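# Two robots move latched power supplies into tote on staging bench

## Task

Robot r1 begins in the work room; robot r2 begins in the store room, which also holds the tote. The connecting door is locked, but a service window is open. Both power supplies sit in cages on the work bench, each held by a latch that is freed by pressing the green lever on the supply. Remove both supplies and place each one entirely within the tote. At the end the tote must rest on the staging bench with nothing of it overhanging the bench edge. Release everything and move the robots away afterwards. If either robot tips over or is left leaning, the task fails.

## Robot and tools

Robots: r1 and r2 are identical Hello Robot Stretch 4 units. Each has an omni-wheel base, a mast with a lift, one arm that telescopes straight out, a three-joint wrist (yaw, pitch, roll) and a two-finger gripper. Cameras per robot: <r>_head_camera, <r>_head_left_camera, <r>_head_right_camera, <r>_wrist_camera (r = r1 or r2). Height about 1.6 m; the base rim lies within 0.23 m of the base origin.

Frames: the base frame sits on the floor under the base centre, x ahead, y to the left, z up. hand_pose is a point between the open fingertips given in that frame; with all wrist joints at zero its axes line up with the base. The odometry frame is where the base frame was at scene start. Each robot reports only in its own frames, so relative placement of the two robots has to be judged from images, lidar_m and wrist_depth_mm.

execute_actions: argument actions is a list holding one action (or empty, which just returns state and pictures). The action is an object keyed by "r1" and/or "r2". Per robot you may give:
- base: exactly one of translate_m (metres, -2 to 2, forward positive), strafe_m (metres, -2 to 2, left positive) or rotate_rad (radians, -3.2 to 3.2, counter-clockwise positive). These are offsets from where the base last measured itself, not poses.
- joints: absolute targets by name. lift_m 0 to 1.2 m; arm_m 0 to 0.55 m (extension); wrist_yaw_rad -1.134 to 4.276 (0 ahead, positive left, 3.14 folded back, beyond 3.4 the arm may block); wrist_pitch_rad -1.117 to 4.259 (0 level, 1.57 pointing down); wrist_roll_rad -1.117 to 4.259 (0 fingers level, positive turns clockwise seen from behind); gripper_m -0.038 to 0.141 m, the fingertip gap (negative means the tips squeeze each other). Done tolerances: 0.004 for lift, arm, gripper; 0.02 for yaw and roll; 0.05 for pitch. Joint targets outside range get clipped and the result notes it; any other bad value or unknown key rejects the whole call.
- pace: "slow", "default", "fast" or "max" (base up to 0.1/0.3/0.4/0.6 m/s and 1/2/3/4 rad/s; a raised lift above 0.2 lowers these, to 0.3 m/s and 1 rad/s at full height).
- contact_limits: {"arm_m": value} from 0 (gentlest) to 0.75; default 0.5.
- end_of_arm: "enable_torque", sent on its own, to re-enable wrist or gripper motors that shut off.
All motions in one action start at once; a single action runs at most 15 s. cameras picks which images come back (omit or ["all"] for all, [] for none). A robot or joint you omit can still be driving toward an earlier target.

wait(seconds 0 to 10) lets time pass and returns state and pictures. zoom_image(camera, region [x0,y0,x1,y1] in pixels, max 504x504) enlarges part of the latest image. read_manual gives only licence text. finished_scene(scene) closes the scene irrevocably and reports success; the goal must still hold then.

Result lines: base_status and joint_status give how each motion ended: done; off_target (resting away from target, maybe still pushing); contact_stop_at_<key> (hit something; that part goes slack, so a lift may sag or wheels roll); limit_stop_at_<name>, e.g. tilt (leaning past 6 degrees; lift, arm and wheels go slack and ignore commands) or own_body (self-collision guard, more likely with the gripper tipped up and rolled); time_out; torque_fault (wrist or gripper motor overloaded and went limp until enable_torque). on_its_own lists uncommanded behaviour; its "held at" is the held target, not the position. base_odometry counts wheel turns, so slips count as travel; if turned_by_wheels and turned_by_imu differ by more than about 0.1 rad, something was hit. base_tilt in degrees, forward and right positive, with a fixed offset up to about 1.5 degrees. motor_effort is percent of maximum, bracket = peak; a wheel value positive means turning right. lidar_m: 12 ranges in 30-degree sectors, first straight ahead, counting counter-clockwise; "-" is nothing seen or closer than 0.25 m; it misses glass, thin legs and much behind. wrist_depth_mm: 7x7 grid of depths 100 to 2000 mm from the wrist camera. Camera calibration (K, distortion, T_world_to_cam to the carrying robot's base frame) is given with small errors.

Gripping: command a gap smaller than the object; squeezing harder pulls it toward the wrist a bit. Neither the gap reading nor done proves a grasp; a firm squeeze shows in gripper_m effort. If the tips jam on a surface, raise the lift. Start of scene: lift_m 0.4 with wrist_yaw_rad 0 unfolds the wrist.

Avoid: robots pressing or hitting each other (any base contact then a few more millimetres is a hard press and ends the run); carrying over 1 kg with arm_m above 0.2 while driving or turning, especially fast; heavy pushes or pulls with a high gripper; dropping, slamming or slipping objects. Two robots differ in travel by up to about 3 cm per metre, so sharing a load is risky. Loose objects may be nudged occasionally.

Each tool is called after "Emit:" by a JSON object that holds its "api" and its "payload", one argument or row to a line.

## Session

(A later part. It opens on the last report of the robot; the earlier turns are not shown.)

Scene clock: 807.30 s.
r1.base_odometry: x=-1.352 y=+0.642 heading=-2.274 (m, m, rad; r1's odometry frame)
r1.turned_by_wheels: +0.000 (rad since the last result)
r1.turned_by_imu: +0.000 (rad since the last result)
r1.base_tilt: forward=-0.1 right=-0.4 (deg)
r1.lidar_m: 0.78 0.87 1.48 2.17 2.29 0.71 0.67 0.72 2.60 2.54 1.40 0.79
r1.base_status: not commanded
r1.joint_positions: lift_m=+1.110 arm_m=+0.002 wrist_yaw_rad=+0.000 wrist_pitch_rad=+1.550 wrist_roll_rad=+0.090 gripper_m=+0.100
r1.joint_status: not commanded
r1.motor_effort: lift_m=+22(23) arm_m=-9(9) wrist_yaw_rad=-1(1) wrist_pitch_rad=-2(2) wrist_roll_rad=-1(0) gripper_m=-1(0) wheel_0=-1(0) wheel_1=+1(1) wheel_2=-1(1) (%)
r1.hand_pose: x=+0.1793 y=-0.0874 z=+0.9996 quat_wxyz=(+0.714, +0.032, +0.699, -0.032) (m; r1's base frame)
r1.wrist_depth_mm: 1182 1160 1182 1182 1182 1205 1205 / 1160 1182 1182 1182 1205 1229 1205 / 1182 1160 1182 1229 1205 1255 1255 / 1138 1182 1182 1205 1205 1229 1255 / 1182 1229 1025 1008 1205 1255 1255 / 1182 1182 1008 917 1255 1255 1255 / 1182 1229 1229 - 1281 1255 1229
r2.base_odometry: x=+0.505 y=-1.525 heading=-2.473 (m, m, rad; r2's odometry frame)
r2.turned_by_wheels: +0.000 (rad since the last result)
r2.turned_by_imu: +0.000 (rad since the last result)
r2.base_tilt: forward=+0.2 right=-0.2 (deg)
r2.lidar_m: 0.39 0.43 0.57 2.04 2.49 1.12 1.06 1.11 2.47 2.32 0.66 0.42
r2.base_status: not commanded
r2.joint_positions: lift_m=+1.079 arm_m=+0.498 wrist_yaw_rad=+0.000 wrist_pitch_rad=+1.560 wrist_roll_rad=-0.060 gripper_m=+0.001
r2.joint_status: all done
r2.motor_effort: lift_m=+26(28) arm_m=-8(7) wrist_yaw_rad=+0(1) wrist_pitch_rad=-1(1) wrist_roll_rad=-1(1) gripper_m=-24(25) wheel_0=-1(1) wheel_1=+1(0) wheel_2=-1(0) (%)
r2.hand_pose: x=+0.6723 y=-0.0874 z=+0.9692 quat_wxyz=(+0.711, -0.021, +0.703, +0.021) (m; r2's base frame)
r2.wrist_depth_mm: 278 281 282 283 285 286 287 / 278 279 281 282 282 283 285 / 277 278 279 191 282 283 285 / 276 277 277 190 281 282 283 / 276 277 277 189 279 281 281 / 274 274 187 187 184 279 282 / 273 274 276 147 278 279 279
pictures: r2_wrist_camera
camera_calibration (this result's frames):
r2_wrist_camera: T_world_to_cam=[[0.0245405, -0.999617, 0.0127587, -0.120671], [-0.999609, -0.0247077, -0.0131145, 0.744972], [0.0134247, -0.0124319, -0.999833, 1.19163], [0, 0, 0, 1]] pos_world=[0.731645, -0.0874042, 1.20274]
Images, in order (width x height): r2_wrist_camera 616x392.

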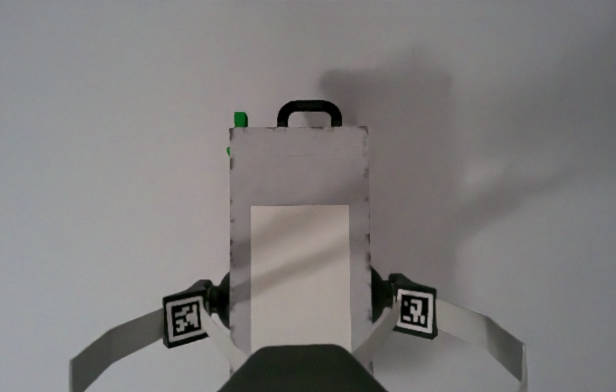

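Emit:
{"api": "execute_actions", "payload": {
  "actions": [
    {"r2":{"joints":{"arm_m":0.05}}}
  ],
  "cameras": []
}}

Emit:
{"api": "execute_actions", "payload": {
  "actions": [
    {"r2":{"base":{"strafe_m":0.80}}}
  ],
  "cameras": ["r2_wrist_camera"]
}}

Emit:
{"api": "execute_actions", "payload": {
  "actions": [
    {"r2":{"base":{"translate_m":-1.74},"joints":{"lift_m":1.03}}}
  ],
  "cameras": []
}}

Emit:
{"api": "execute_actions", "payload": {
  "actions": [
    {"r2":{"base":{"rotate_rad":-1.56},"pace":"slow"}}
  ],
  "cameras": ["r2_wrist_camera","r2_head_camera"]
}}

Scene clock: 809.90 s.
r1.base_odometry: x=-1.352 y=+0.642 heading=-2.274 (m, m, rad; r1's odometry frame)
r1.turned_by_wheels: +0.000 (rad since the last result)
r1.turned_by_imu: +0.000 (rad since the last result)
r1.base_tilt: forward=+0.0 right=-0.3 (deg)
r1.lidar_m: 0.77 0.85 1.50 2.15 2.30 0.68 0.67 0.74 2.61 2.55 1.35 0.84
r1.base_status: not commanded
r1.joint_positions: lift_m=+1.110 arm_m=+0.002 wrist_yaw_rad=+0.000 wrist_pitch_rad=+1.550 wrist_roll_rad=+0.090 gripper_m=+0.100
r1.joint_status: not commanded
r1.motor_effort: lift_m=+22(23) arm_m=-9(9) wrist_yaw_rad=-1(1) wrist_pitch_rad=-2(1) wrist_roll_rad=-1(2) gripper_m=+0(1) wheel_0=+0(0) wheel_1=+1(1) wheel_2=-1(1) (%)
r1.hand_pose: x=+0.1793 y=-0.0874 z=+0.9996 quat_wxyz=(+0.714, +0.032, +0.699, -0.032) (m; r1's base frame)
r1.wrist_depth_mm: 1138 1182 1160 1160 1205 1229 1205 / 1160 1182 1182 1205 1205 1205 1229 / 1160 1182 1182 1205 1229 1229 1205 / 1182 1160 1205 1205 1229 1255 1255 / 1160 1160 991 1025 1229 1229 1255 / 1205 1205 1025 917 1255 1229 1281 / 1182 1205 1205 - 1229 1229 1308
r2.base_odometry: x=+0.505 y=-1.525 heading=-2.473 (m, m, rad; r2's odometry frame)
r2.turned_by_wheels: +0.000 (rad since the last result)
r2.turned_by_imu: +0.001 (rad since the last result)
r2.base_tilt: forward=+0.1 right=-0.2 (deg)
r2.lidar_m: 0.31 0.43 0.57 2.08 2.45 1.12 1.05 1.12 2.47 2.33 0.62 0.29
r2.base_status: not commanded
r2.joint_positions: lift_m=+1.079 arm_m=+0.051 wrist_yaw_rad=+0.000 wrist_pitch_rad=+1.561 wrist_roll_rad=-0.060 gripper_m=+0.001
r2.joint_status: all done
r2.motor_effort: lift_m=+26(27) arm_m=-7(7) wrist_yaw_rad=+0(1) wrist_pitch_rad=-2(2) wrist_roll_rad=-1(3) gripper_m=-25(26) wheel_0=-1(1) wheel_1=+0(1) wheel_2=+0(0) (%)
r2.hand_pose: x=+0.2251 y=-0.0874 z=+0.9692 quat_wxyz=(+0.710, -0.021, +0.703, +0.021) (m; r2's base frame)
r2.wrist_depth_mm: 307 306 307 309 310 315 319 / 1138 1118 1118 1025 1138 1138 1138 / 1205 1205 1205 191 1205 1229 1229 / 1182 1205 1205 190 1229 1205 1205 / 1182 1182 976 189 1182 1205 1205 / 1205 1182 187 187 183 1205 1205 / 1160 1160 1182 147 1205 1205 1205
pictures: none
No camera images: the call's "cameras" was empty. Leave "cameras" out to get every camera's image.

Scene clock: 813.90 s.
r1.base_odometry: x=-1.352 y=+0.642 heading=-2.274 (m, m, rad; r1's odometry frame)
r1.turned_by_wheels: +0.000 (rad since the last result)
r1.turned_by_imu: +0.000 (rad since the last result)
r1.base_tilt: forward=+0.0 right=-0.4 (deg)
r1.lidar_m: 0.77 0.84 1.48 2.16 2.32 0.69 0.65 0.74 2.60 2.55 1.38 0.82
r1.base_status: not commanded
r1.joint_positions: lift_m=+1.110 arm_m=+0.002 wrist_yaw_rad=+0.000 wrist_pitch_rad=+1.550 wrist_roll_rad=+0.090 gripper_m=+0.100
r1.joint_status: not commanded
r1.motor_effort: lift_m=+22(23) arm_m=-9(9) wrist_yaw_rad=-1(1) wrist_pitch_rad=-1(2) wrist_roll_rad=+1(0) gripper_m=+1(1) wheel_0=-1(0) wheel_1=+1(1) wheel_2=-1(1) (%)
r1.hand_pose: x=+0.1793 y=-0.0874 z=+0.9996 quat_wxyz=(+0.714, +0.032, +0.699, -0.032) (m; r1's base frame)
r1.wrist_depth_mm: 1138 1160 1182 1160 1182 1182 1205 / 1182 1182 1182 1205 1205 1205 1255 / 1160 1160 1160 1205 1205 1229 1255 / 1205 1182 1182 1182 1229 1205 1255 / 1160 1205 991 1008 1229 1255 1281 / 1182 1160 1008 904 1255 1255 1229 / 1205 1205 1205 - 1281 1281 1281
r2.base_odometry: x=+1.001 y=-2.153 heading=-2.473 (m, m, rad; r2's odometry frame)
r2.turned_by_wheels: +0.000 (rad since the last result)
r2.turned_by_imu: +0.001 (rad since the last result)
r2.base_tilt: forward=+0.1 right=-0.3 (deg)
r2.lidar_m: 0.28 0.60 0.81 1.60 1.64 2.21 1.89 1.22 1.54 2.86 0.57 0.32
r2.base_status: done
r2.joint_positions: lift_m=+1.080 arm_m=+0.051 wrist_yaw_rad=+0.000 wrist_pitch_rad=+1.560 wrist_roll_rad=-0.060 gripper_m=+0.001
r2.joint_status: not commanded
r2.motor_effort: lift_m=+26(26) arm_m=-7(7) wrist_yaw_rad=+1(1) wrist_pitch_rad=-2(2) wrist_roll_rad=-2(4) gripper_m=-26(25) wheel_0=-2(12) wheel_1=+1(10) wheel_2=+0(1) (%)
r2.hand_pose: x=+0.2252 y=-0.0874 z=+0.9693 quat_wxyz=(+0.710, -0.021, +0.703, +0.021) (m; r2's base frame)
r2.wrist_depth_mm: 683 676 683 683 691 699 707 / 991 991 991 904 1008 1025 1042 / 1205 1182 1205 191 1205 1229 1182 / 1182 1182 1205 190 1205 1229 1229 / 1182 1182 976 189 1205 1205 1205 / 1182 1205 187 187 183 1205 1205 / 1160 1160 1182 147 1205 1182 1205
pictures: r2_wrist_camera
camera_calibration (this result's frames):
r2_wrist_camera: T_world_to_cam=[[0.0241772, -0.999626, 0.0127574, -0.10962], [-0.999618, -0.0243438, -0.0130632, 0.298069], [0.0133688, -0.0124367, -0.999833, 1.19771], [0, 0, 0, 1]] pos_world=[0.284594, -0.0874269, 1.2028]
Images, in order (width x height): r2_wrist_camera 616x392.

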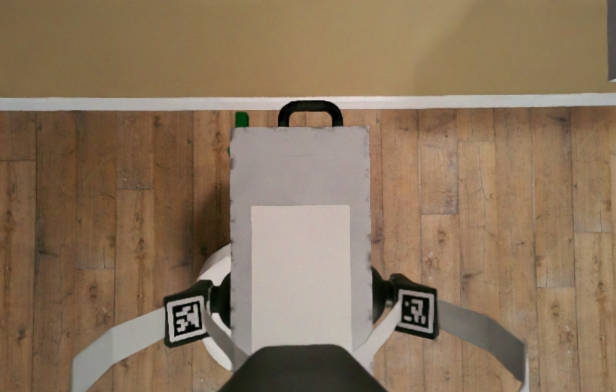

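Scene clock: 821.17 s.
r1.base_odometry: x=-1.352 y=+0.642 heading=-2.274 (m, m, rad; r1's odometry frame)
r1.turned_by_wheels: +0.000 (rad since the last result)
r1.turned_by_imu: +0.001 (rad since the last result)
r1.base_tilt: forward=-0.1 right=-0.4 (deg)
r1.lidar_m: 0.78 0.85 1.49 2.18 2.33 0.69 0.66 0.71 2.63 2.54 1.37 0.83
r1.base_status: not commanded
r1.joint_positions: lift_m=+1.110 arm_m=+0.002 wrist_yaw_rad=+0.000 wrist_pitch_rad=+1.550 wrist_roll_rad=+0.090 gripper_m=+0.100
r1.joint_status: not commanded
r1.motor_effort: lift_m=+22(22) arm_m=-9(9) wrist_yaw_rad=-2(3) wrist_pitch_rad=-2(1) wrist_roll_rad=+2(1) gripper_m=-2(0) wheel_0=+0(0) wheel_1=+1(1) wheel_2=-1(1) (%)
r1.hand_pose: x=+0.1793 y=-0.0874 z=+0.9996 quat_wxyz=(+0.714, +0.032, +0.699, -0.032) (m; r1's base frame)
r1.wrist_depth_mm: 1138 1138 1160 1182 1205 1255 1229 / 1160 1182 1182 1182 1205 1205 1229 / 1138 1182 1182 1182 1205 1255 1229 / 1182 1182 1160 1205 1205 1229 1255 / 1182 1182 1008 991 1229 1255 1255 / 1182 1229 991 931 1255 1255 1255 / 1205 1205 1205 - 1255 1281 1255
r2.base_odometry: x=+2.366 y=-1.074 heading=-2.473 (m, m, rad; r2's odometry frame)
r2.turned_by_wheels: +0.000 (rad since the last result)
r2.turned_by_imu: -0.001 (rad since the last result)
r2.base_tilt: forward=+0.1 right=-0.2 (deg)
r2.lidar_m: 0.32 2.32 1.60 1.50 1.54 2.07 1.94 0.68 0.47 0.44 0.47 0.62
r2.base_status: done
r2.joint_positions: lift_m=+1.030 arm_m=+0.051 wrist_yaw_rad=+0.000 wrist_pitch_rad=+1.560 wrist_roll_rad=-0.060 gripper_m=+0.001
r2.joint_status: all done
r2.motor_effort: lift_m=+21(25) arm_m=-7(7) wrist_yaw_rad=+0(0) wrist_pitch_rad=-2(2) wrist_roll_rad=-1(1) gripper_m=-26(26) wheel_0=-2(7) wheel_1=-1(6) wheel_2=+1(13) (%)
r2.hand_pose: x=+0.2252 y=-0.0874 z=+0.9197 quat_wxyz=(+0.710, -0.021, +0.703, +0.021) (m; r2's base frame)
r2.wrist_depth_mm: 1160 1160 1160 1182 1160 1182 621 / 1160 1160 1160 1182 1182 1182 1182 / 1160 1160 1138 191 1182 1160 1182 / 1138 1138 1160 190 1160 1160 1182 / 1138 1160 931 189 1160 1160 1182 / 1118 1160 187 187 183 1138 1160 / 1098 1138 917 147 1160 976 1160
pictures: none
No camera images: the call's "cameras" was empty. Leave "cameras" out to get every camera's image.

Scene clock: 824.00 s.
r1.base_odometry: x=-1.352 y=+0.642 heading=-2.274 (m, m, rad; r1's odometry frame)
r1.turned_by_wheels: +0.000 (rad since the last result)
r1.turned_by_imu: +0.000 (rad since the last result)
r1.base_tilt: forward=-0.1 right=-0.4 (deg)
r1.lidar_m: 0.79 0.85 1.45 2.18 2.30 0.71 0.67 0.73 2.60 2.56 1.37 0.82
r1.base_status: not commanded
r1.joint_positions: lift_m=+1.110 arm_m=+0.002 wrist_yaw_rad=+0.000 wrist_pitch_rad=+1.550 wrist_roll_rad=+0.090 gripper_m=+0.100
r1.joint_status: not commanded
r1.motor_effort: lift_m=+22(23) arm_m=-9(9) wrist_yaw_rad=-2(2) wrist_pitch_rad=-2(1) wrist_roll_rad=-1(1) gripper_m=+0(0) wheel_0=+0(1) wheel_1=+1(1) wheel_2=-1(1) (%)
r1.hand_pose: x=+0.1793 y=-0.0874 z=+0.9996 quat_wxyz=(+0.714, +0.032, +0.699, -0.032) (m; r1's base frame)
r1.wrist_depth_mm: 1160 1138 1160 1182 1138 1205 1229 / 1160 1160 1160 1182 1229 1229 1229 / 1160 1182 1205 1182 1205 1255 1229 / 1160 1205 1182 1205 1205 1229 1229 / 1205 1182 991 1008 1205 1255 1281 / 1182 1182 1008 917 1229 1229 1281 / 1205 1205 1255 - 1281 1255 1281
r2.base_odometry: x=+2.366 y=-1.074 heading=+2.251 (m, m, rad; r2's odometry frame)
r2.turned_by_wheels: -1.559 (rad since the last result)
r2.turned_by_imu: -1.572 (rad since the last result)
r2.base_tilt: forward=+0.1 right=-0.2 (deg)
r2.lidar_m: 0.31 0.48 0.60 2.15 2.26 1.61 1.50 1.59 2.09 1.95 0.70 0.50
r2.base_status: done
r2.joint_positions: lift_m=+1.030 arm_m=+0.051 wrist_yaw_rad=+0.000 wrist_pitch_rad=+1.560 wrist_roll_rad=-0.060 gripper_m=+0.001
r2.joint_status: not commanded
r2.motor_effort: lift_m=+20(21) arm_m=-7(7) wrist_yaw_rad=+0(0) wrist_pitch_rad=-2(2) wrist_roll_rad=-3(3) gripper_m=-24(25) wheel_0=+5(7) wheel_1=+3(6) wheel_2=+4(9) (%)
r2.hand_pose: x=+0.2252 y=-0.0874 z=+0.9197 quat_wxyz=(+0.710, -0.021, +0.703, +0.021) (m; r2's base frame)
r2.wrist_depth_mm: 407 404 399 397 397 394 402 / 1160 1138 1138 1160 1182 1182 1160 / 1138 1160 976 191 1160 1160 1160 / 1138 1160 1160 190 1160 1182 1138 / 1118 1160 931 190 1138 1160 1160 / 1160 1118 187 187 183 1160 1160 / 1118 1138 931 147 1160 1138 1160
pictures: r2_head_camera, r2_wrist_camera
camera_calibration (this result's frames):
r2_wrist_camera: T_world_to_cam=[[0.0243406, -0.999622, 0.0127554, -0.109021], [-0.999615, -0.024506, -0.01298, 0.297305], [0.0132877, -0.0124346, -0.999834, 1.14816], [0, 0, 0, 1]] pos_world=[0.284588, -0.0874168, 1.15322]
Images, in order (width x height): r2_head_camera 420x560, r2_wrist_camera 616x392.

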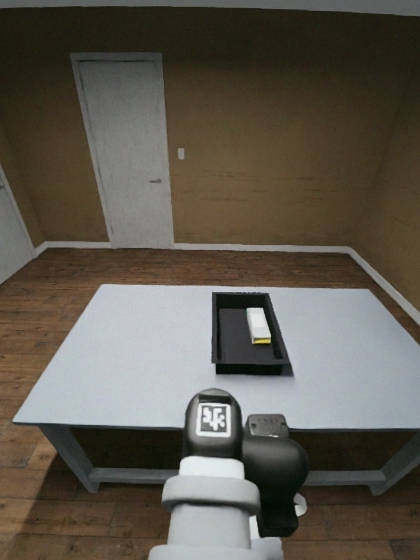

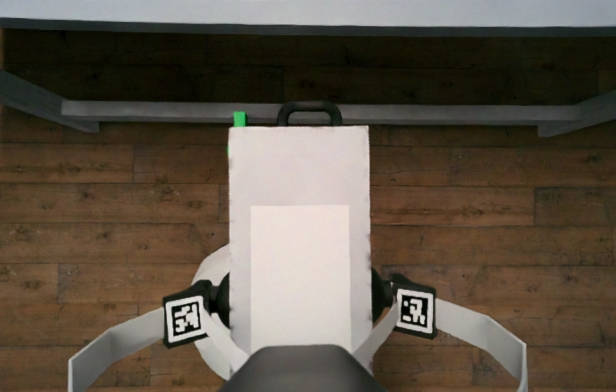

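Emit:
{"api": "execute_actions", "payload": {
  "actions": [
    {"r2":{"base":{"translate_m":0.15},"joints":{"arm_m":0.19}}}
  ],
  "cameras": []
}}

Emit:
{"api": "execute_actions", "payload": {
  "actions": [
    {"r2":{"joints":{"arm_m":0.44}}}
  ],
  "cameras": ["r2_wrist_camera","r2_head_camera"]
}}

Scene clock: 826.00 s.
r1.base_odometry: x=-1.352 y=+0.642 heading=-2.274 (m, m, rad; r1's odometry frame)
r1.turned_by_wheels: +0.000 (rad since the last result)
r1.turned_by_imu: +0.000 (rad since the last result)
r1.base_tilt: forward=+0.0 right=-0.3 (deg)
r1.lidar_m: 0.78 0.87 1.47 2.17 2.34 0.71 0.66 0.75 2.61 2.55 1.40 0.81
r1.base_status: not commanded
r1.joint_positions: lift_m=+1.110 arm_m=+0.002 wrist_yaw_rad=+0.000 wrist_pitch_rad=+1.550 wrist_roll_rad=+0.090 gripper_m=+0.100
r1.joint_status: not commanded
r1.motor_effort: lift_m=+22(23) arm_m=-9(9) wrist_yaw_rad=-1(2) wrist_pitch_rad=-2(2) wrist_roll_rad=-3(0) gripper_m=-1(1) wheel_0=+0(1) wheel_1=+1(1) wheel_2=-1(1) (%)
r1.hand_pose: x=+0.1793 y=-0.0874 z=+0.9996 quat_wxyz=(+0.714, +0.032, +0.699, -0.032) (m; r1's base frame)
r1.wrist_depth_mm: 1138 1160 1160 1182 1205 1182 1205 / 1138 1160 1182 1205 1205 1205 1205 / 1138 1182 1182 1205 1255 1229 1229 / 1182 1182 1229 1182 1229 1229 1255 / 1229 1160 991 976 1255 1255 1229 / 1182 1205 1025 931 1229 1281 1281 / 1205 1205 1229 - 1255 1255 1281
r2.base_odometry: x=+2.272 y=-0.958 heading=+2.251 (m, m, rad; r2's odometry frame)
r2.turned_by_wheels: +0.000 (rad since the last result)
r2.turned_by_imu: +0.001 (rad since the last result)
r2.base_tilt: forward=+0.1 right=-0.2 (deg)
r2.lidar_m: 0.25 0.30 0.42 2.15 2.38 1.77 1.67 1.71 2.08 1.97 0.49 0.28
r2.base_status: done
r2.joint_positions: lift_m=+1.030 arm_m=+0.189 wrist_yaw_rad=+0.000 wrist_pitch_rad=+1.560 wrist_roll_rad=-0.060 gripper_m=+0.001
r2.joint_status: all done
r2.motor_effort: lift_m=+20(21) arm_m=+7(10) wrist_yaw_rad=-1(1) wrist_pitch_rad=+0(5) wrist_roll_rad=-2(0) gripper_m=-26(25) wheel_0=+3(8) wheel_1=+1(6) wheel_2=-2(11) (%)
r2.hand_pose: x=+0.3627 y=-0.0874 z=+0.9197 quat_wxyz=(+0.711, -0.021, +0.703, +0.021) (m; r2's base frame)
r2.wrist_depth_mm: 387 387 364 387 389 330 394 / 382 387 297 384 387 301 392 / 382 384 382 191 387 389 392 / 379 382 382 191 387 387 392 / 377 379 382 189 384 387 387 / 1118 1138 187 187 183 384 1160 / 1138 1118 917 147 1138 1160 1160
pictures: none
No camera images: the call's "cameras" was empty. Leave "cameras" out to get every camera's image.

Scene clock: 827.87 s.
r1.base_odometry: x=-1.352 y=+0.642 heading=-2.274 (m, m, rad; r1's odometry frame)
r1.turned_by_wheels: +0.000 (rad since the last result)
r1.turned_by_imu: +0.000 (rad since the last result)
r1.base_tilt: forward=-0.1 right=-0.4 (deg)
r1.lidar_m: 0.78 0.86 1.47 2.16 2.32 0.71 0.67 0.73 2.63 2.55 1.39 0.80
r1.base_status: not commanded
r1.joint_positions: lift_m=+1.110 arm_m=+0.002 wrist_yaw_rad=+0.000 wrist_pitch_rad=+1.550 wrist_roll_rad=+0.090 gripper_m=+0.100
r1.joint_status: not commanded
r1.motor_effort: lift_m=+23(23) arm_m=-9(9) wrist_yaw_rad=+0(1) wrist_pitch_rad=-2(0) wrist_roll_rad=-2(1) gripper_m=+1(1) wheel_0=+0(1) wheel_1=+1(1) wheel_2=-1(1) (%)
r1.hand_pose: x=+0.1793 y=-0.0874 z=+0.9996 quat_wxyz=(+0.714, +0.032, +0.699, -0.032) (m; r1's base frame)
r1.wrist_depth_mm: 1138 1160 1160 1182 1205 1182 1229 / 1160 1138 1160 1182 1182 1205 1229 / 1160 1205 1205 1205 1229 1205 1255 / 1182 1182 1205 1229 1229 1229 1255 / 1182 1182 1008 1025 1229 1229 1281 / 1205 1229 1025 931 1255 1229 1255 / 1205 1229 1229 - 1255 1255 1281
r2.base_odometry: x=+2.272 y=-0.958 heading=+2.251 (m, m, rad; r2's odometry frame)
r2.turned_by_wheels: +0.000 (rad since the last result)
r2.turned_by_imu: +0.000 (rad since the last result)
r2.base_tilt: forward=+0.1 right=-0.1 (deg)
r2.lidar_m: 0.29 0.32 0.44 2.13 2.38 1.73 1.67 1.72 2.08 1.95 0.49 0.32
r2.base_status: not commanded
r2.joint_positions: lift_m=+1.030 arm_m=+0.439 wrist_yaw_rad=+0.000 wrist_pitch_rad=+1.560 wrist_roll_rad=-0.060 gripper_m=+0.001
r2.joint_status: all done
r2.motor_effort: lift_m=+20(21) arm_m=+7(8) wrist_yaw_rad=+0(1) wrist_pitch_rad=+0(2) wrist_roll_rad=-3(3) gripper_m=-25(25) wheel_0=+3(3) wheel_1=+1(1) wheel_2=-2(2) (%)
r2.hand_pose: x=+0.6127 y=-0.0874 z=+0.9197 quat_wxyz=(+0.711, -0.021, +0.703, +0.021) (m; r2's base frame)
r2.wrist_depth_mm: 384 384 347 387 347 336 392 / 382 382 347 384 345 334 389 / 382 382 293 191 342 334 392 / 377 379 293 191 343 332 387 / 377 379 293 189 382 332 384 / 375 375 187 187 183 294 384 / 375 375 287 147 329 301 384
pictures: r2_head_camera, r2_wrist_camera
camera_calibration (this result's frames):
r2_wrist_camera: T_world_to_cam=[[0.0245048, -0.999618, 0.0127655, -0.118562], [-0.999606, -0.0246755, -0.0133928, 0.685051], [0.0137026, -0.0124323, -0.999829, 1.14275], [0, 0, 0, 1]] pos_world=[0.672028, -0.0874062, 1.15325]
Images, in order (width x height): r2_head_camera 420x560, r2_wrist_camera 616x392.

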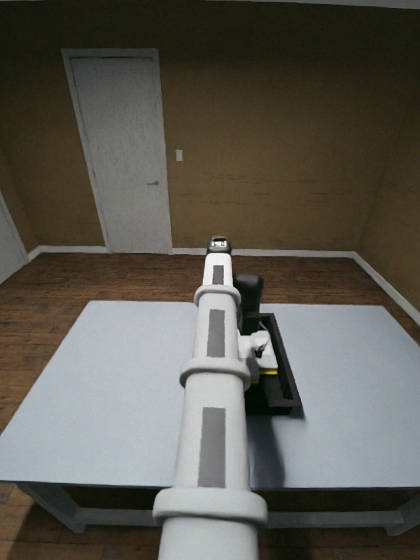

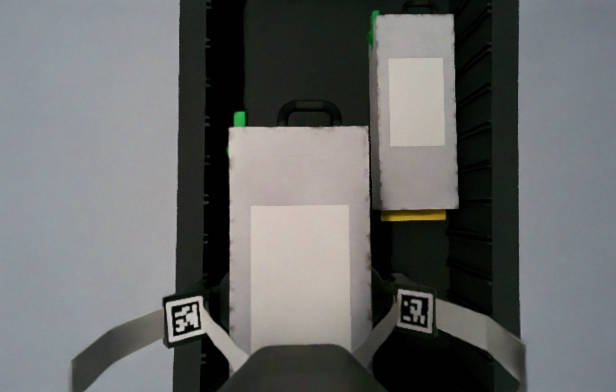

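Emit:
{"api": "execute_actions", "payload": {
  "actions": [
    {"r2":{"base":{"strafe_m":-0.022},"joints":{"lift_m":0.99},"pace":"slow"}}
  ],
  "cameras": ["r2_wrist_camera","r2_head_camera","r2_head_right_camera"]
}}

Emit:
{"api": "zoom_image", "payload": {
  "camera": "r2_head_camera",
  "region": [210, 280, 340, 440]
}}

Scene clock: 829.50 s.
r1.base_odometry: x=-1.352 y=+0.642 heading=-2.274 (m, m, rad; r1's odometry frame)
r1.turned_by_wheels: +0.000 (rad since the last result)
r1.turned_by_imu: +0.000 (rad since the last result)
r1.base_tilt: forward=+0.0 right=-0.3 (deg)
r1.lidar_m: 0.77 0.85 1.48 2.17 2.33 0.73 0.66 0.73 2.59 2.56 1.38 0.83
r1.base_status: not commanded
r1.joint_positions: lift_m=+1.110 arm_m=+0.002 wrist_yaw_rad=+0.000 wrist_pitch_rad=+1.550 wrist_roll_rad=+0.090 gripper_m=+0.100
r1.joint_status: not commanded
r1.motor_effort: lift_m=+22(23) arm_m=-9(9) wrist_yaw_rad=-1(0) wrist_pitch_rad=-2(1) wrist_roll_rad=-1(2) gripper_m=-1(2) wheel_0=+0(0) wheel_1=+1(1) wheel_2=-1(1) (%)
r1.hand_pose: x=+0.1793 y=-0.0874 z=+0.9996 quat_wxyz=(+0.714, +0.032, +0.699, -0.032) (m; r1's base frame)
r1.wrist_depth_mm: 1182 1160 1182 1182 1160 1229 1255 / 1160 1182 1182 1182 1205 1229 1229 / 1160 1182 1182 1182 1205 1229 1255 / 1205 1160 1160 1205 1229 1229 1255 / 1138 1160 1008 976 1229 1229 1229 / 1205 1182 1008 931 1229 1281 1255 / 1182 1229 1255 - 1229 1281 1255
r2.base_odometry: x=+2.289 y=-0.944 heading=+2.252 (m, m, rad; r2's odometry frame)
r2.turned_by_wheels: +0.000 (rad since the last result)
r2.turned_by_imu: +0.001 (rad since the last result)
r2.base_tilt: forward=+0.1 right=-0.2 (deg)
r2.lidar_m: 0.29 0.32 0.44 2.14 2.42 1.75 1.66 1.74 2.07 1.94 0.49 0.34
r2.base_status: done
r2.joint_positions: lift_m=+0.990 arm_m=+0.439 wrist_yaw_rad=+0.000 wrist_pitch_rad=+1.560 wrist_roll_rad=-0.060 gripper_m=+0.001
r2.joint_status: all done
r2.motor_effort: lift_m=+20(21) arm_m=+8(7) wrist_yaw_rad=-1(0) wrist_pitch_rad=+0(0) wrist_roll_rad=-2(1) gripper_m=-25(26) wheel_0=+6(9) wheel_1=-2(6) wheel_2=+0(0) (%)
r2.hand_pose: x=+0.6127 y=-0.0874 z=+0.8797 quat_wxyz=(+0.711, -0.021, +0.703, +0.021) (m; r2's base frame)
r2.wrist_depth_mm: 343 274 343 343 306 271 351 / 342 268 342 343 304 264 349 / 342 276 303 191 303 266 349 / 340 276 306 190 301 266 347 / 338 278 307 189 342 266 345 / 336 251 188 187 183 254 343 / 334 249 304 147 327 260 342
pictures: r2_head_camera, r2_head_right_camera, r2_wrist_camera
camera_calibration (this result's frames):
r2_wrist_camera: T_world_to_cam=[[0.0245052, -0.999618, 0.0127649, -0.118052], [-0.999606, -0.0246756, -0.0133675, 0.68449], [0.0136774, -0.0124323, -0.999829, 1.10281], [0, 0, 0, 1]] pos_world=[0.67203, -0.0874062, 1.11328]
Images, in order (width x height): r2_head_camera 420x560, r2_head_right_camera 420x672, r2_wrist_camera 616x392.

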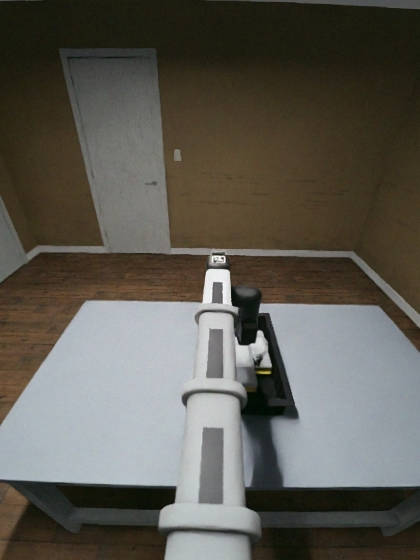

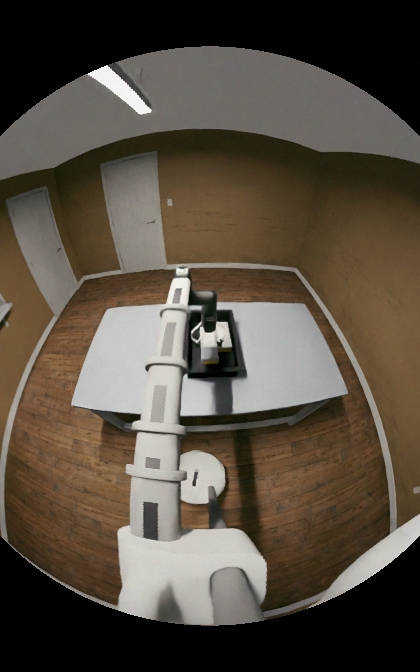

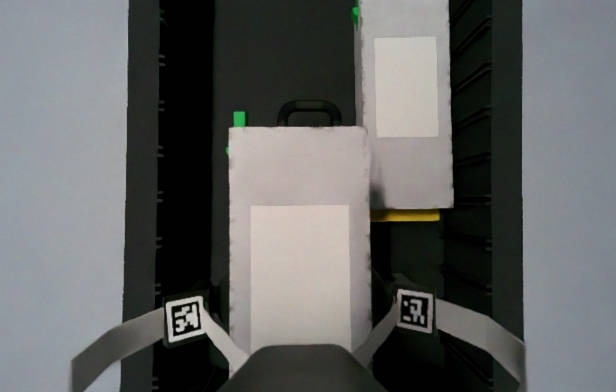

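Region (210, 280, 340, 440) of r2_head_camera's 420x560 image, scaled by 3.150, with more detail than that image has; it fills the left 410 columns of this view, and the rest is white.

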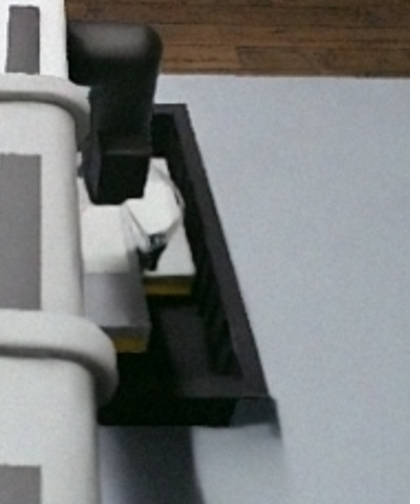

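Emit:
{"api": "zoom_image", "payload": {
  "camera": "r2_head_right_camera",
  "region": [175, 300, 255, 390]
}}

Emit:
{"api": "zoom_image", "payload": {
  "camera": "r2_head_camera",
  "region": [230, 360, 310, 425]
}}

Region (175, 300, 255, 390) of r2_head_right_camera's 420x672 image, scaled by 5.600, with more detail than that image has.

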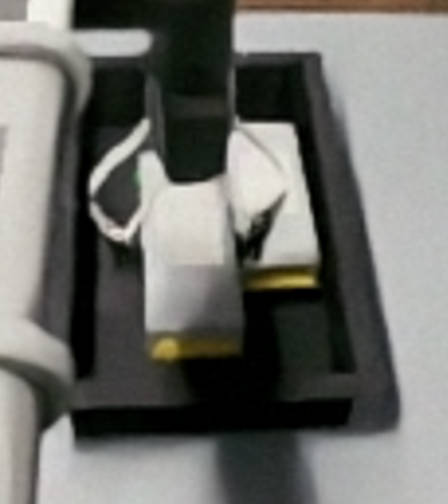

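Region (230, 360, 310, 425) of r2_head_camera's 420x560 image, scaled by 6.300, with more detail than that image has; it fills the top 410 rows of this view, and the rest is white.

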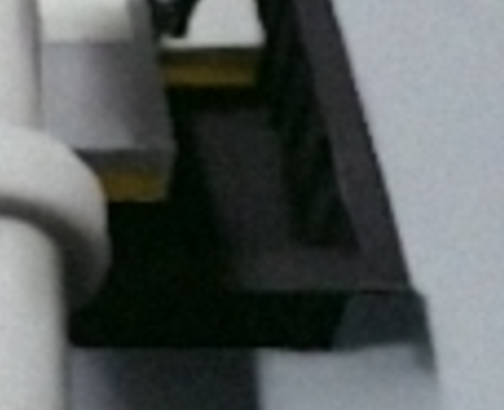

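Emit:
{"api": "execute_actions", "payload": {
  "actions": [
    {"r2":{"joints":{"arm_m":0.453},"pace":"slow"}}
  ],
  "cameras": []
}}

Emit:
{"api": "execute_actions", "payload": {
  "actions": [
    {"r2":{"joints":{"lift_m":0.945},"pace":"slow"}}
  ],
  "cameras": ["r2_wrist_camera","r2_head_camera","r2_head_right_camera"]
}}

Emit:
{"api": "zoom_image", "payload": {
  "camera": "r2_head_right_camera",
  "region": [175, 300, 255, 390]
}}

Scene clock: 831.23 s.
r1.base_odometry: x=-1.352 y=+0.642 heading=-2.274 (m, m, rad; r1's odometry frame)
r1.turned_by_wheels: +0.000 (rad since the last result)
r1.turned_by_imu: +0.000 (rad since the last result)
r1.base_tilt: forward=+0.0 right=-0.3 (deg)
r1.lidar_m: 0.79 0.86 1.50 2.18 2.30 0.73 0.67 0.74 2.62 2.53 1.39 0.80
r1.base_status: not commanded
r1.joint_positions: lift_m=+1.110 arm_m=+0.002 wrist_yaw_rad=+0.000 wrist_pitch_rad=+1.550 wrist_roll_rad=+0.090 gripper_m=+0.100
r1.joint_status: not commanded
r1.motor_effort: lift_m=+22(23) arm_m=-9(9) wrist_yaw_rad=-2(2) wrist_pitch_rad=-1(1) wrist_roll_rad=-2(1) gripper_m=+0(1) wheel_0=+0(0) wheel_1=+1(1) wheel_2=-1(1) (%)
r1.hand_pose: x=+0.1793 y=-0.0874 z=+0.9996 quat_wxyz=(+0.714, +0.032, +0.699, -0.032) (m; r1's base frame)
r1.wrist_depth_mm: 1098 1138 1205 1182 1182 1205 1205 / 1160 1138 1182 1182 1182 1205 1229 / 1182 1138 1229 1182 1205 1229 1182 / 1182 1182 1182 1182 1205 1229 1255 / 1160 1160 1008 991 1205 1255 1255 / 1205 1229 1008 917 1281 1255 1281 / 1160 1205 1229 - 1255 1255 1255
r2.base_odometry: x=+2.289 y=-0.944 heading=+2.252 (m, m, rad; r2's odometry frame)
r2.turned_by_wheels: +0.000 (rad since the last result)
r2.turned_by_imu: +0.000 (rad since the last result)
r2.base_tilt: forward=+0.1 right=-0.2 (deg)
r2.lidar_m: 0.29 0.33 0.44 2.15 2.43 1.76 1.65 1.74 2.07 1.95 0.48 0.33
r2.base_status: not commanded
r2.joint_positions: lift_m=+0.990 arm_m=+0.452 wrist_yaw_rad=+0.000 wrist_pitch_rad=+1.560 wrist_roll_rad=-0.060 gripper_m=+0.001
r2.joint_status: all done
r2.motor_effort: lift_m=+20(20) arm_m=+8(8) wrist_yaw_rad=+0(0) wrist_pitch_rad=+0(0) wrist_roll_rad=-2(3) gripper_m=-24(26) wheel_0=+6(6) wheel_1=-2(2) wheel_2=+0(0) (%)
r2.hand_pose: x=+0.6257 y=-0.0874 z=+0.8797 quat_wxyz=(+0.711, -0.021, +0.703, +0.021) (m; r2's base frame)
r2.wrist_depth_mm: 342 273 342 345 307 270 351 / 342 277 343 343 303 287 351 / 342 277 304 191 301 286 349 / 340 277 306 190 301 282 347 / 336 278 309 189 342 265 343 / 338 256 187 188 183 255 345 / 334 249 317 147 338 264 343
pictures: none
No camera images: the call's "cameras" was empty. Leave "cameras" out to get every camera's image.

Scene clock: 832.47 s.
r1.base_odometry: x=-1.352 y=+0.642 heading=-2.274 (m, m, rad; r1's odometry frame)
r1.turned_by_wheels: +0.000 (rad since the last result)
r1.turned_by_imu: +0.000 (rad since the last result)
r1.base_tilt: forward=+0.0 right=-0.3 (deg)
r1.lidar_m: 0.79 0.84 1.49 2.18 2.28 0.70 0.67 0.71 2.60 2.53 1.41 0.83
r1.base_status: not commanded
r1.joint_positions: lift_m=+1.110 arm_m=+0.002 wrist_yaw_rad=+0.000 wrist_pitch_rad=+1.550 wrist_roll_rad=+0.090 gripper_m=+0.100
r1.joint_status: not commanded
r1.motor_effort: lift_m=+22(23) arm_m=-9(9) wrist_yaw_rad=-2(2) wrist_pitch_rad=-2(2) wrist_roll_rad=-1(2) gripper_m=-1(1) wheel_0=+0(0) wheel_1=+1(1) wheel_2=-1(1) (%)
r1.hand_pose: x=+0.1793 y=-0.0874 z=+0.9996 quat_wxyz=(+0.714, +0.032, +0.699, -0.032) (m; r1's base frame)
r1.wrist_depth_mm: 1182 1138 1182 1182 1205 1205 1229 / 1160 1160 1182 1182 1182 1229 1205 / 1160 1138 1205 1229 1229 1205 1255 / 1205 1182 1205 1205 1205 1229 1255 / 1160 1182 1008 1008 1229 1229 1205 / 1205 1205 1025 917 1229 1255 1255 / 1160 1205 1205 - 1281 1255 1308
r2.base_odometry: x=+2.289 y=-0.944 heading=+2.252 (m, m, rad; r2's odometry frame)
r2.turned_by_wheels: +0.000 (rad since the last result)
r2.turned_by_imu: +0.000 (rad since the last result)
r2.base_tilt: forward=+0.1 right=-0.2 (deg)
r2.lidar_m: 0.29 0.31 0.39 2.14 2.42 1.76 1.66 1.71 2.08 1.92 0.49 0.34
r2.base_status: not commanded
r2.joint_positions: lift_m=+0.945 arm_m=+0.452 wrist_yaw_rad=+0.000 wrist_pitch_rad=+1.560 wrist_roll_rad=-0.060 gripper_m=+0.001
r2.joint_status: all done
r2.motor_effort: lift_m=+20(19) arm_m=+8(8) wrist_yaw_rad=+0(0) wrist_pitch_rad=+0(0) wrist_roll_rad=-2(2) gripper_m=-25(26) wheel_0=+5(6) wheel_1=-2(2) wheel_2=+0(0) (%)
r2.hand_pose: x=+0.6257 y=-0.0874 z=+0.8347 quat_wxyz=(+0.711, -0.021, +0.703, +0.021) (m; r2's base frame)
r2.wrist_depth_mm: 297 216 297 300 259 259 259 / 296 216 297 298 257 258 213 / 294 216 296 191 257 257 213 / 293 217 293 190 257 256 211 / 293 217 293 189 296 266 211 / 291 206 187 188 183 233 211 / 291 206 291 147 294 265 209
pictures: r2_head_camera, r2_head_right_camera, r2_wrist_camera
camera_calibration (this result's frames):
r2_wrist_camera: T_world_to_cam=[[0.0245055, -0.999618, 0.0127641, -0.117795], [-0.999607, -0.0246755, -0.0133358, 0.696813], [0.0136457, -0.0124323, -0.99983, 1.05768], [0, 0, 0, 1]] pos_world=[0.684993, -0.0874062, 1.06829]
Images, in order (width x height): r2_head_camera 420x560, r2_head_right_camera 420x672, r2_wrist_camera 616x392.

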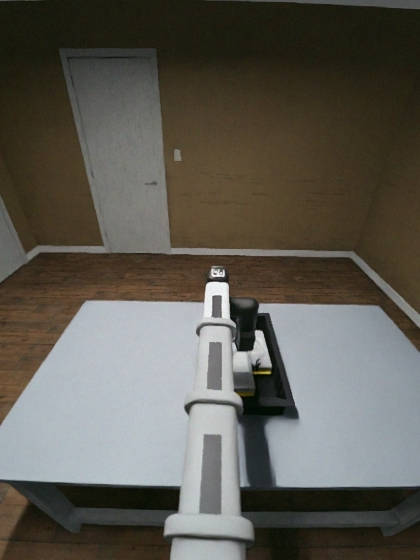

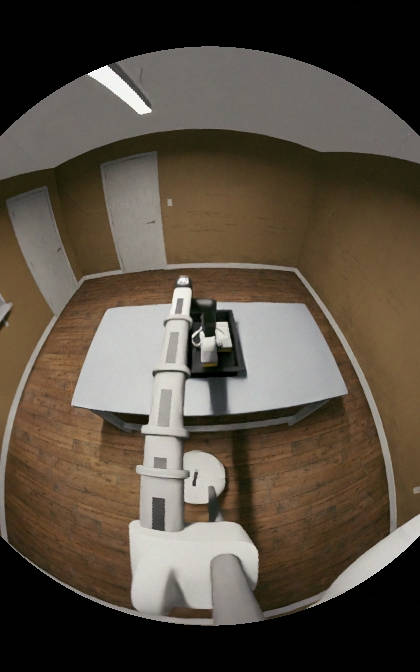

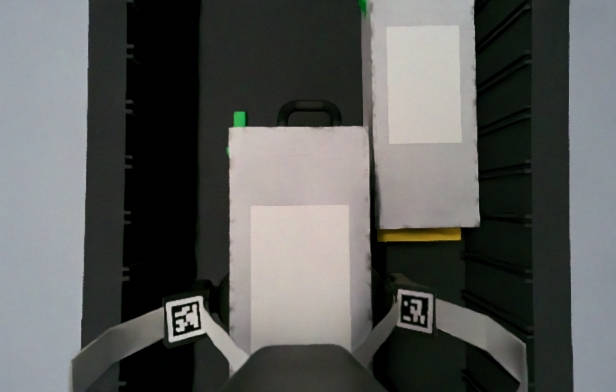

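Region (175, 300, 255, 390) of r2_head_right_camera's 420x672 image, scaled by 5.600, with more detail than that image has.

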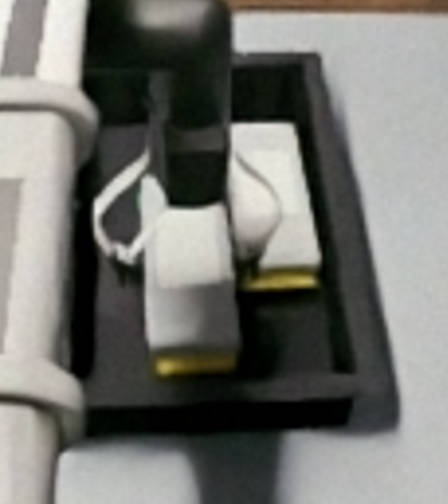

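Emit:
{"api": "execute_actions", "payload": {
  "actions": [
    {"r2":{"joints":{"lift_m":0.902},"pace":"slow"}}
  ],
  "cameras": ["r2_wrist_camera"]
}}

Emit:
{"api": "execute_actions", "payload": {
  "actions": [
    {"r2":{"joints":{"gripper_m":0.088},"pace":"slow"}}
  ],
  "cameras": ["r2_wrist_camera"]
}}

Scene clock: 833.80 s.
r1.base_odometry: x=-1.352 y=+0.642 heading=-2.274 (m, m, rad; r1's odometry frame)
r1.turned_by_wheels: +0.000 (rad since the last result)
r1.turned_by_imu: +0.000 (rad since the last result)
r1.base_tilt: forward=-0.1 right=-0.3 (deg)
r1.lidar_m: 0.78 0.83 1.47 2.17 2.32 0.73 0.65 0.75 2.64 2.53 1.37 0.79
r1.base_status: not commanded
r1.joint_positions: lift_m=+1.110 arm_m=+0.002 wrist_yaw_rad=+0.000 wrist_pitch_rad=+1.550 wrist_roll_rad=+0.090 gripper_m=+0.100
r1.joint_status: not commanded
r1.motor_effort: lift_m=+22(23) arm_m=-9(9) wrist_yaw_rad=-1(2) wrist_pitch_rad=-2(3) wrist_roll_rad=+1(2) gripper_m=+0(1) wheel_0=+0(0) wheel_1=+1(1) wheel_2=-1(1) (%)
r1.hand_pose: x=+0.1793 y=-0.0874 z=+0.9996 quat_wxyz=(+0.714, +0.032, +0.699, -0.032) (m; r1's base frame)
r1.wrist_depth_mm: 1160 1182 1182 1205 1205 1205 1205 / 1138 1160 1182 1160 1182 1205 1205 / 1138 1182 1182 1205 1229 1205 1229 / 1160 1182 1182 1205 1229 1205 1205 / 1182 1182 991 1008 1229 1255 1255 / 1205 1205 1008 917 1255 1229 1281 / 1182 1229 1182 - 1281 1281 1281
r2.base_odometry: x=+2.289 y=-0.944 heading=+2.252 (m, m, rad; r2's odometry frame)
r2.turned_by_wheels: +0.000 (rad since the last result)
r2.turned_by_imu: +0.000 (rad since the last result)
r2.base_tilt: forward=+0.1 right=-0.2 (deg)
r2.lidar_m: 0.29 0.30 0.45 2.16 2.42 1.76 1.65 1.74 2.06 1.93 0.48 0.33
r2.base_status: not commanded
r2.joint_positions: lift_m=+0.902 arm_m=+0.452 wrist_yaw_rad=+0.000 wrist_pitch_rad=+1.560 wrist_roll_rad=-0.060 gripper_m=+0.001
r2.joint_status: all done
r2.motor_effort: lift_m=+21(19) arm_m=+8(8) wrist_yaw_rad=-1(0) wrist_pitch_rad=-1(1) wrist_roll_rad=-3(1) gripper_m=-25(24) wheel_0=+6(6) wheel_1=-2(2) wheel_2=+0(0) (%)
r2.hand_pose: x=+0.6257 y=-0.0874 z=+0.7917 quat_wxyz=(+0.711, -0.021, +0.703, +0.021) (m; r2's base frame)
r2.wrist_depth_mm: 166 216 254 255 216 216 193 / 165 216 253 253 215 215 191 / 165 216 252 191 213 214 195 / 164 216 250 190 213 213 191 / 163 217 250 189 252 234 193 / 163 190 187 187 183 234 191 / 162 205 248 147 250 250 194
pictures: r2_wrist_camera
camera_calibration (this result's frames):
r2_wrist_camera: T_world_to_cam=[[0.0245059, -0.999618, 0.0127632, -0.117245], [-0.999607, -0.0246754, -0.0132979, 0.696202], [0.0136078, -0.0124323, -0.99983, 1.0147], [0, 0, 0, 1]] pos_world=[0.684994, -0.0874062, 1.02528]
Images, in order (width x height): r2_wrist_camera 616x392.

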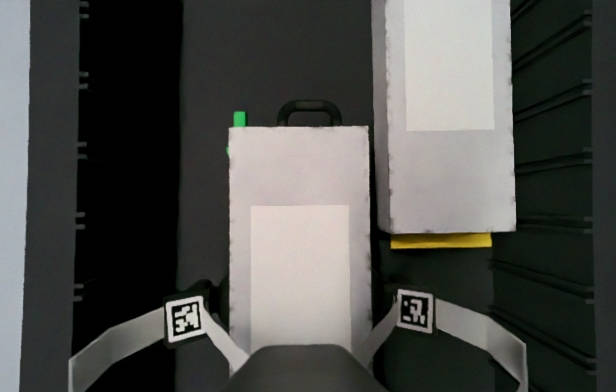

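Scene clock: 837.10 s.
r1.base_odometry: x=-1.352 y=+0.642 heading=-2.274 (m, m, rad; r1's odometry frame)
r1.turned_by_wheels: +0.000 (rad since the last result)
r1.turned_by_imu: +0.000 (rad since the last result)
r1.base_tilt: forward=+0.0 right=-0.4 (deg)
r1.lidar_m: 0.80 0.86 1.49 2.17 2.31 0.72 0.67 0.74 2.63 2.54 1.41 0.82
r1.base_status: not commanded
r1.joint_positions: lift_m=+1.110 arm_m=+0.002 wrist_yaw_rad=+0.000 wrist_pitch_rad=+1.550 wrist_roll_rad=+0.090 gripper_m=+0.100
r1.joint_status: not commanded
r1.motor_effort: lift_m=+22(23) arm_m=-9(9) wrist_yaw_rad=-2(3) wrist_pitch_rad=-1(1) wrist_roll_rad=+0(3) gripper_m=+0(0) wheel_0=+0(0) wheel_1=+1(1) wheel_2=-1(1) (%)
r1.hand_pose: x=+0.1793 y=-0.0874 z=+0.9996 quat_wxyz=(+0.714, +0.032, +0.699, -0.032) (m; r1's base frame)
r1.wrist_depth_mm: 1160 1160 1160 1160 1205 1182 1229 / 1138 1160 1205 1182 1205 1229 1281 / 1182 1182 1205 1229 1229 1255 1229 / 1205 1182 1205 1182 1205 1255 1229 / 1182 1182 1008 1008 1229 1229 1281 / 1182 1182 1008 931 1255 1255 1281 / 1229 1182 1205 - 1255 1255 1281
r2.base_odometry: x=+2.289 y=-0.944 heading=+2.252 (m, m, rad; r2's odometry frame)
r2.turned_by_wheels: +0.000 (rad since the last result)
r2.turned_by_imu: +0.001 (rad since the last result)
r2.base_tilt: forward=+0.2 right=-0.2 (deg)
r2.lidar_m: 0.29 0.32 0.43 2.17 2.43 1.75 1.64 1.72 2.05 1.94 0.47 0.31
r2.base_status: not commanded
r2.joint_positions: lift_m=+0.902 arm_m=+0.452 wrist_yaw_rad=+0.000 wrist_pitch_rad=+1.560 wrist_roll_rad=-0.060 gripper_m=+0.088
r2.joint_status: all done
r2.motor_effort: lift_m=+20(20) arm_m=+8(7) wrist_yaw_rad=-1(0) wrist_pitch_rad=-1(2) wrist_roll_rad=-4(3) gripper_m=-1(23) wheel_0=+6(6) wheel_1=-3(2) wheel_2=+0(0) (%)
r2.hand_pose: x=+0.6256 y=-0.0874 z=+0.7917 quat_wxyz=(+0.710, -0.021, +0.703, +0.021) (m; r2's base frame)
r2.wrist_depth_mm: 168 216 256 257 218 220 193 / 168 217 254 256 217 217 191 / 167 216 253 215 216 216 194 / 166 218 253 213 215 216 190 / 165 218 252 213 235 235 190 / 165 205 199 212 200 253 193 / 163 189 250 122 252 233 190
pictures: r2_wrist_camera
camera_calibration (this result's frames):
r2_wrist_camera: T_world_to_cam=[[0.0245077, -0.999618, 0.0127542, -0.117237], [-0.999612, -0.0246726, -0.0129308, 0.695813], [0.0132405, -0.0124324, -0.999835, 1.01493], [0, 0, 0, 1]] pos_world=[0.684978, -0.0874064, 1.02526]
Images, in order (width x height): r2_wrist_camera 616x392.

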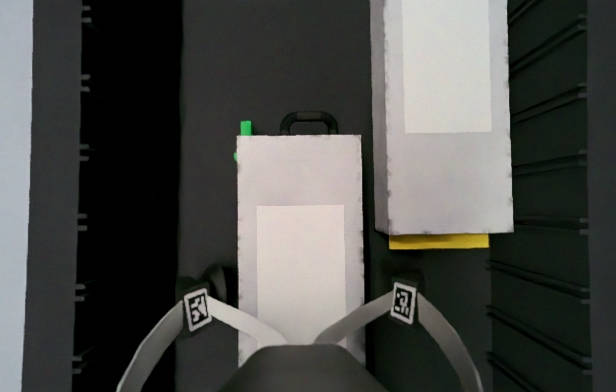

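Emit:
{"api": "execute_actions", "payload": {
  "actions": [
    {"r2":{"joints":{"lift_m":1.03}}}
  ],
  "cameras": []
}}

Emit:
{"api": "execute_actions", "payload": {
  "actions": [
    {"r2":{"base":{"translate_m":-0.35},"joints":{"arm_m":0.0},"pace":"fast"}}
  ],
  "cameras": ["r2_head_camera","r2_head_left_camera","r1_head_left_camera"]
}}

Emit:
{"api": "execute_actions", "payload": {
  "actions": [],
  "cameras": ["r2_head_camera"]
}}

Scene clock: 838.87 s.
r1.base_odometry: x=-1.352 y=+0.642 heading=-2.274 (m, m, rad; r1's odometry frame)
r1.turned_by_wheels: +0.000 (rad since the last result)
r1.turned_by_imu: +0.000 (rad since the last result)
r1.base_tilt: forward=+0.0 right=-0.3 (deg)
r1.lidar_m: 0.78 0.87 1.48 2.16 2.30 0.73 0.68 0.75 2.59 2.56 1.38 0.82
r1.base_status: not commanded
r1.joint_positions: lift_m=+1.110 arm_m=+0.002 wrist_yaw_rad=+0.000 wrist_pitch_rad=+1.550 wrist_roll_rad=+0.090 gripper_m=+0.100
r1.joint_status: not commanded
r1.motor_effort: lift_m=+23(23) arm_m=-9(9) wrist_yaw_rad=-2(1) wrist_pitch_rad=-1(3) wrist_roll_rad=-1(0) gripper_m=+2(1) wheel_0=+0(0) wheel_1=+1(1) wheel_2=-1(1) (%)
r1.hand_pose: x=+0.1793 y=-0.0874 z=+0.9996 quat_wxyz=(+0.714, +0.032, +0.699, -0.032) (m; r1's base frame)
r1.wrist_depth_mm: 1160 1160 1182 1205 1182 1229 1229 / 1138 1160 1182 1182 1205 1205 1229 / 1182 1182 1182 1182 1182 1229 1205 / 1182 1182 1205 1205 1255 1205 1255 / 1182 1182 991 991 1229 1229 1255 / 1205 1182 991 917 1255 1229 1281 / 1182 1205 1205 - 1255 1229 1281
r2.base_odometry: x=+2.289 y=-0.944 heading=+2.252 (m, m, rad; r2's odometry frame)
r2.turned_by_wheels: +0.000 (rad since the last result)
r2.turned_by_imu: +0.000 (rad since the last result)
r2.base_tilt: forward=+0.2 right=-0.2 (deg)
r2.lidar_m: 0.30 0.32 0.45 2.12 2.42 1.76 1.66 1.72 2.04 1.91 0.48 0.32
r2.base_status: not commanded
r2.joint_positions: lift_m=+1.030 arm_m=+0.452 wrist_yaw_rad=+0.000 wrist_pitch_rad=+1.560 wrist_roll_rad=-0.060 gripper_m=+0.088
r2.joint_status: all done
r2.motor_effort: lift_m=+23(24) arm_m=+7(7) wrist_yaw_rad=+0(0) wrist_pitch_rad=-1(2) wrist_roll_rad=-3(1) gripper_m=-2(1) wheel_0=+6(6) wheel_1=-2(2) wheel_2=+0(0) (%)
r2.hand_pose: x=+0.6256 y=-0.0874 z=+0.9195 quat_wxyz=(+0.710, -0.021, +0.703, +0.021) (m; r2's base frame)
r2.wrist_depth_mm: 384 387 387 387 359 338 397 / 384 387 384 387 347 336 392 / 382 384 384 384 345 334 389 / 379 382 379 343 343 332 389 / 379 379 379 342 382 332 389 / 377 379 199 340 200 324 389 / 375 290 351 122 377 322 384
pictures: none
No camera images: the call's "cameras" was empty. Leave "cameras" out to get every camera's image.

Scene clock: 841.33 s.
r1.base_odometry: x=-1.352 y=+0.642 heading=-2.274 (m, m, rad; r1's odometry frame)
r1.turned_by_wheels: +0.000 (rad since the last result)
r1.turned_by_imu: +0.000 (rad since the last result)
r1.base_tilt: forward=-0.1 right=-0.3 (deg)
r1.lidar_m: 0.76 0.82 1.49 2.19 2.30 0.71 0.67 0.73 2.61 2.55 1.38 0.81
r1.base_status: not commanded
r1.joint_positions: lift_m=+1.110 arm_m=+0.002 wrist_yaw_rad=+0.000 wrist_pitch_rad=+1.550 wrist_roll_rad=+0.090 gripper_m=+0.100
r1.joint_status: not commanded
r1.motor_effort: lift_m=+22(23) arm_m=-9(9) wrist_yaw_rad=-2(0) wrist_pitch_rad=-1(1) wrist_roll_rad=-2(1) gripper_m=-1(1) wheel_0=+0(0) wheel_1=+1(1) wheel_2=-1(1) (%)
r1.hand_pose: x=+0.1793 y=-0.0874 z=+0.9996 quat_wxyz=(+0.714, +0.032, +0.699, -0.032) (m; r1's base frame)
r1.wrist_depth_mm: 1160 1182 1160 1182 1205 1229 1205 / 1182 1160 1182 1182 1229 1205 1229 / 1182 1182 1205 1205 1229 1229 1229 / 1182 1205 1182 1229 1229 1229 1255 / 1160 1182 1008 1008 1205 1229 1255 / 1205 1182 1008 917 1229 1229 1281 / 1182 1205 1255 - 1229 1255 1255
r2.base_odometry: x=+2.509 y=-1.216 heading=+2.251 (m, m, rad; r2's odometry frame)
r2.turned_by_wheels: +0.000 (rad since the last result)
r2.turned_by_imu: +0.000 (rad since the last result)
r2.base_tilt: forward=+0.1 right=-0.2 (deg)
r2.lidar_m: 0.64 0.69 2.25 2.31 1.97 1.39 1.32 1.36 1.83 1.96 0.97 0.69
r2.base_status: done
r2.joint_positions: lift_m=+1.030 arm_m=+0.003 wrist_yaw_rad=+0.000 wrist_pitch_rad=+1.560 wrist_roll_rad=-0.060 gripper_m=+0.088
r2.joint_status: all done
joint sent to its limit — the command would take r2.arm_m past its lower limit, so that joint was sent only as far as its limit.
r2.motor_effort: lift_m=+23(23) arm_m=-7(7) wrist_yaw_rad=+1(1) wrist_pitch_rad=-1(2) wrist_roll_rad=-1(1) gripper_m=-3(0) wheel_0=-5(8) wheel_1=-3(6) wheel_2=+3(13) (%)
r2.hand_pose: x=+0.1768 y=-0.0874 z=+0.9195 quat_wxyz=(+0.710, -0.021, +0.703, +0.021) (m; r2's base frame)
r2.wrist_depth_mm: 1138 1138 1160 1182 1042 1060 1060 / 1160 1138 1160 1160 1160 1160 1205 / 1138 1160 1160 1182 1160 1182 1182 / 1138 1138 1160 1160 1160 1138 1182 / 1118 1138 931 931 1160 1160 1160 / 1138 1138 198 931 200 1160 1160 / 1138 1138 1118 122 1138 1160 1160
pictures: r1_head_left_camera, r2_head_camera, r2_head_left_camera
Images, in order (width x height): r1_head_left_camera 420x672, r2_head_camera 420x560, r2_head_left_camera 420x672.

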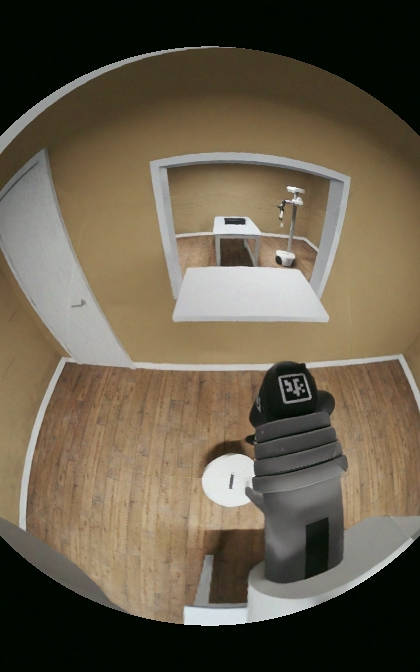

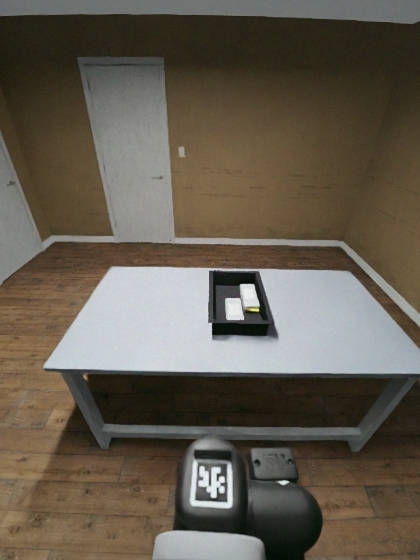

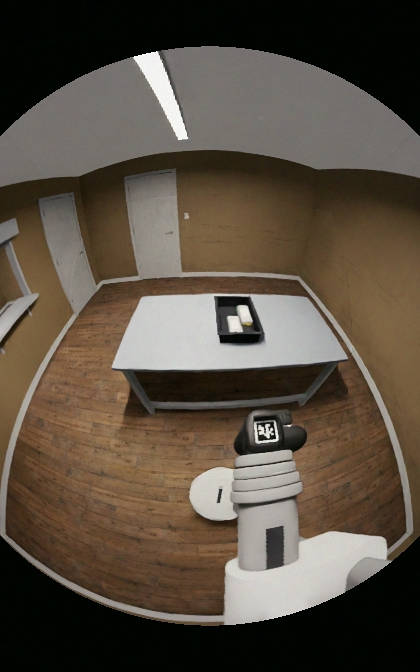

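Scene clock: 841.33 s.
r1.base_odometry: x=-1.352 y=+0.642 heading=-2.274 (m, m, rad; r1's odometry frame)
r1.turned_by_wheels: +0.000 (rad since the last result)
r1.turned_by_imu: +0.000 (rad since the last result)
r1.base_tilt: forward=-0.1 right=-0.3 (deg)
r1.lidar_m: 0.76 0.82 1.49 2.19 2.30 0.71 0.67 0.73 2.61 2.55 1.38 0.81
r1.base_status: not commanded
r1.joint_positions: lift_m=+1.110 arm_m=+0.002 wrist_yaw_rad=+0.000 wrist_pitch_rad=+1.550 wrist_roll_rad=+0.090 gripper_m=+0.100
r1.joint_status: not commanded
r1.motor_effort: lift_m=+22(23) arm_m=-9(9) wrist_yaw_rad=-2(0) wrist_pitch_rad=-1(1) wrist_roll_rad=-2(1) gripper_m=-1(1) wheel_0=+0(0) wheel_1=+1(1) wheel_2=-1(1) (%)
r1.hand_pose: x=+0.1793 y=-0.0874 z=+0.9996 quat_wxyz=(+0.714, +0.032, +0.699, -0.032) (m; r1's base frame)
r1.wrist_depth_mm: 1160 1182 1160 1182 1205 1229 1205 / 1182 1160 1182 1182 1229 1205 1229 / 1182 1182 1205 1205 1229 1229 1229 / 1182 1205 1182 1229 1229 1229 1255 / 1160 1182 1008 1008 1205 1229 1255 / 1205 1182 1008 917 1229 1229 1281 / 1182 1205 1255 - 1229 1255 1255
r2.base_odometry: x=+2.509 y=-1.216 heading=+2.251 (m, m, rad; r2's odometry frame)
r2.turned_by_wheels: +0.000 (rad since the last result)
r2.turned_by_imu: +0.000 (rad since the last result)
r2.base_tilt: forward=+0.1 right=-0.2 (deg)
r2.lidar_m: 0.64 0.69 2.25 2.31 1.97 1.39 1.32 1.36 1.83 1.96 0.97 0.69
r2.base_status: done
r2.joint_positions: lift_m=+1.030 arm_m=+0.003 wrist_yaw_rad=+0.000 wrist_pitch_rad=+1.560 wrist_roll_rad=-0.060 gripper_m=+0.088
r2.joint_status: all done
joint sent to its limit — the command would take r2.arm_m past its lower limit, so that joint was sent only as far as its limit.
r2.motor_effort: lift_m=+23(23) arm_m=-7(7) wrist_yaw_rad=+1(1) wrist_pitch_rad=-1(2) wrist_roll_rad=-1(1) gripper_m=-3(0) wheel_0=-5(8) wheel_1=-3(6) wheel_2=+3(13) (%)
r2.hand_pose: x=+0.1768 y=-0.0874 z=+0.9195 quat_wxyz=(+0.710, -0.021, +0.703, +0.021) (m; r2's base frame)
r2.wrist_depth_mm: 1138 1138 1160 1182 1042 1060 1060 / 1160 1138 1160 1160 1160 1160 1205 / 1138 1160 1160 1182 1160 1182 1182 / 1138 1138 1160 1160 1160 1138 1182 / 1118 1138 931 931 1160 1160 1160 / 1138 1138 198 931 200 1160 1160 / 1138 1138 1118 122 1138 1160 1160
pictures: r2_head_camera
Images, in order (width x height): r2_head_camera 420x560.

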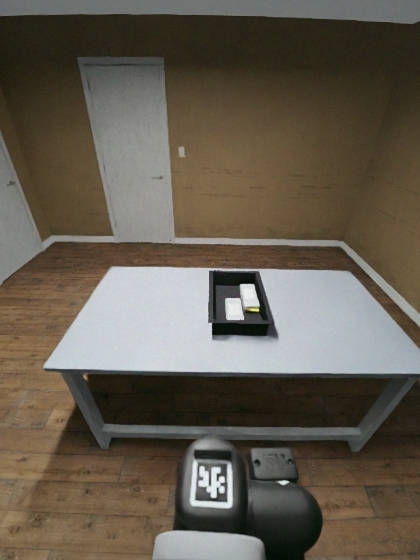

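Emit:
{"api": "finished_scene", "payload": {
  "scene": 2
}}

The scene is finished: the task was done.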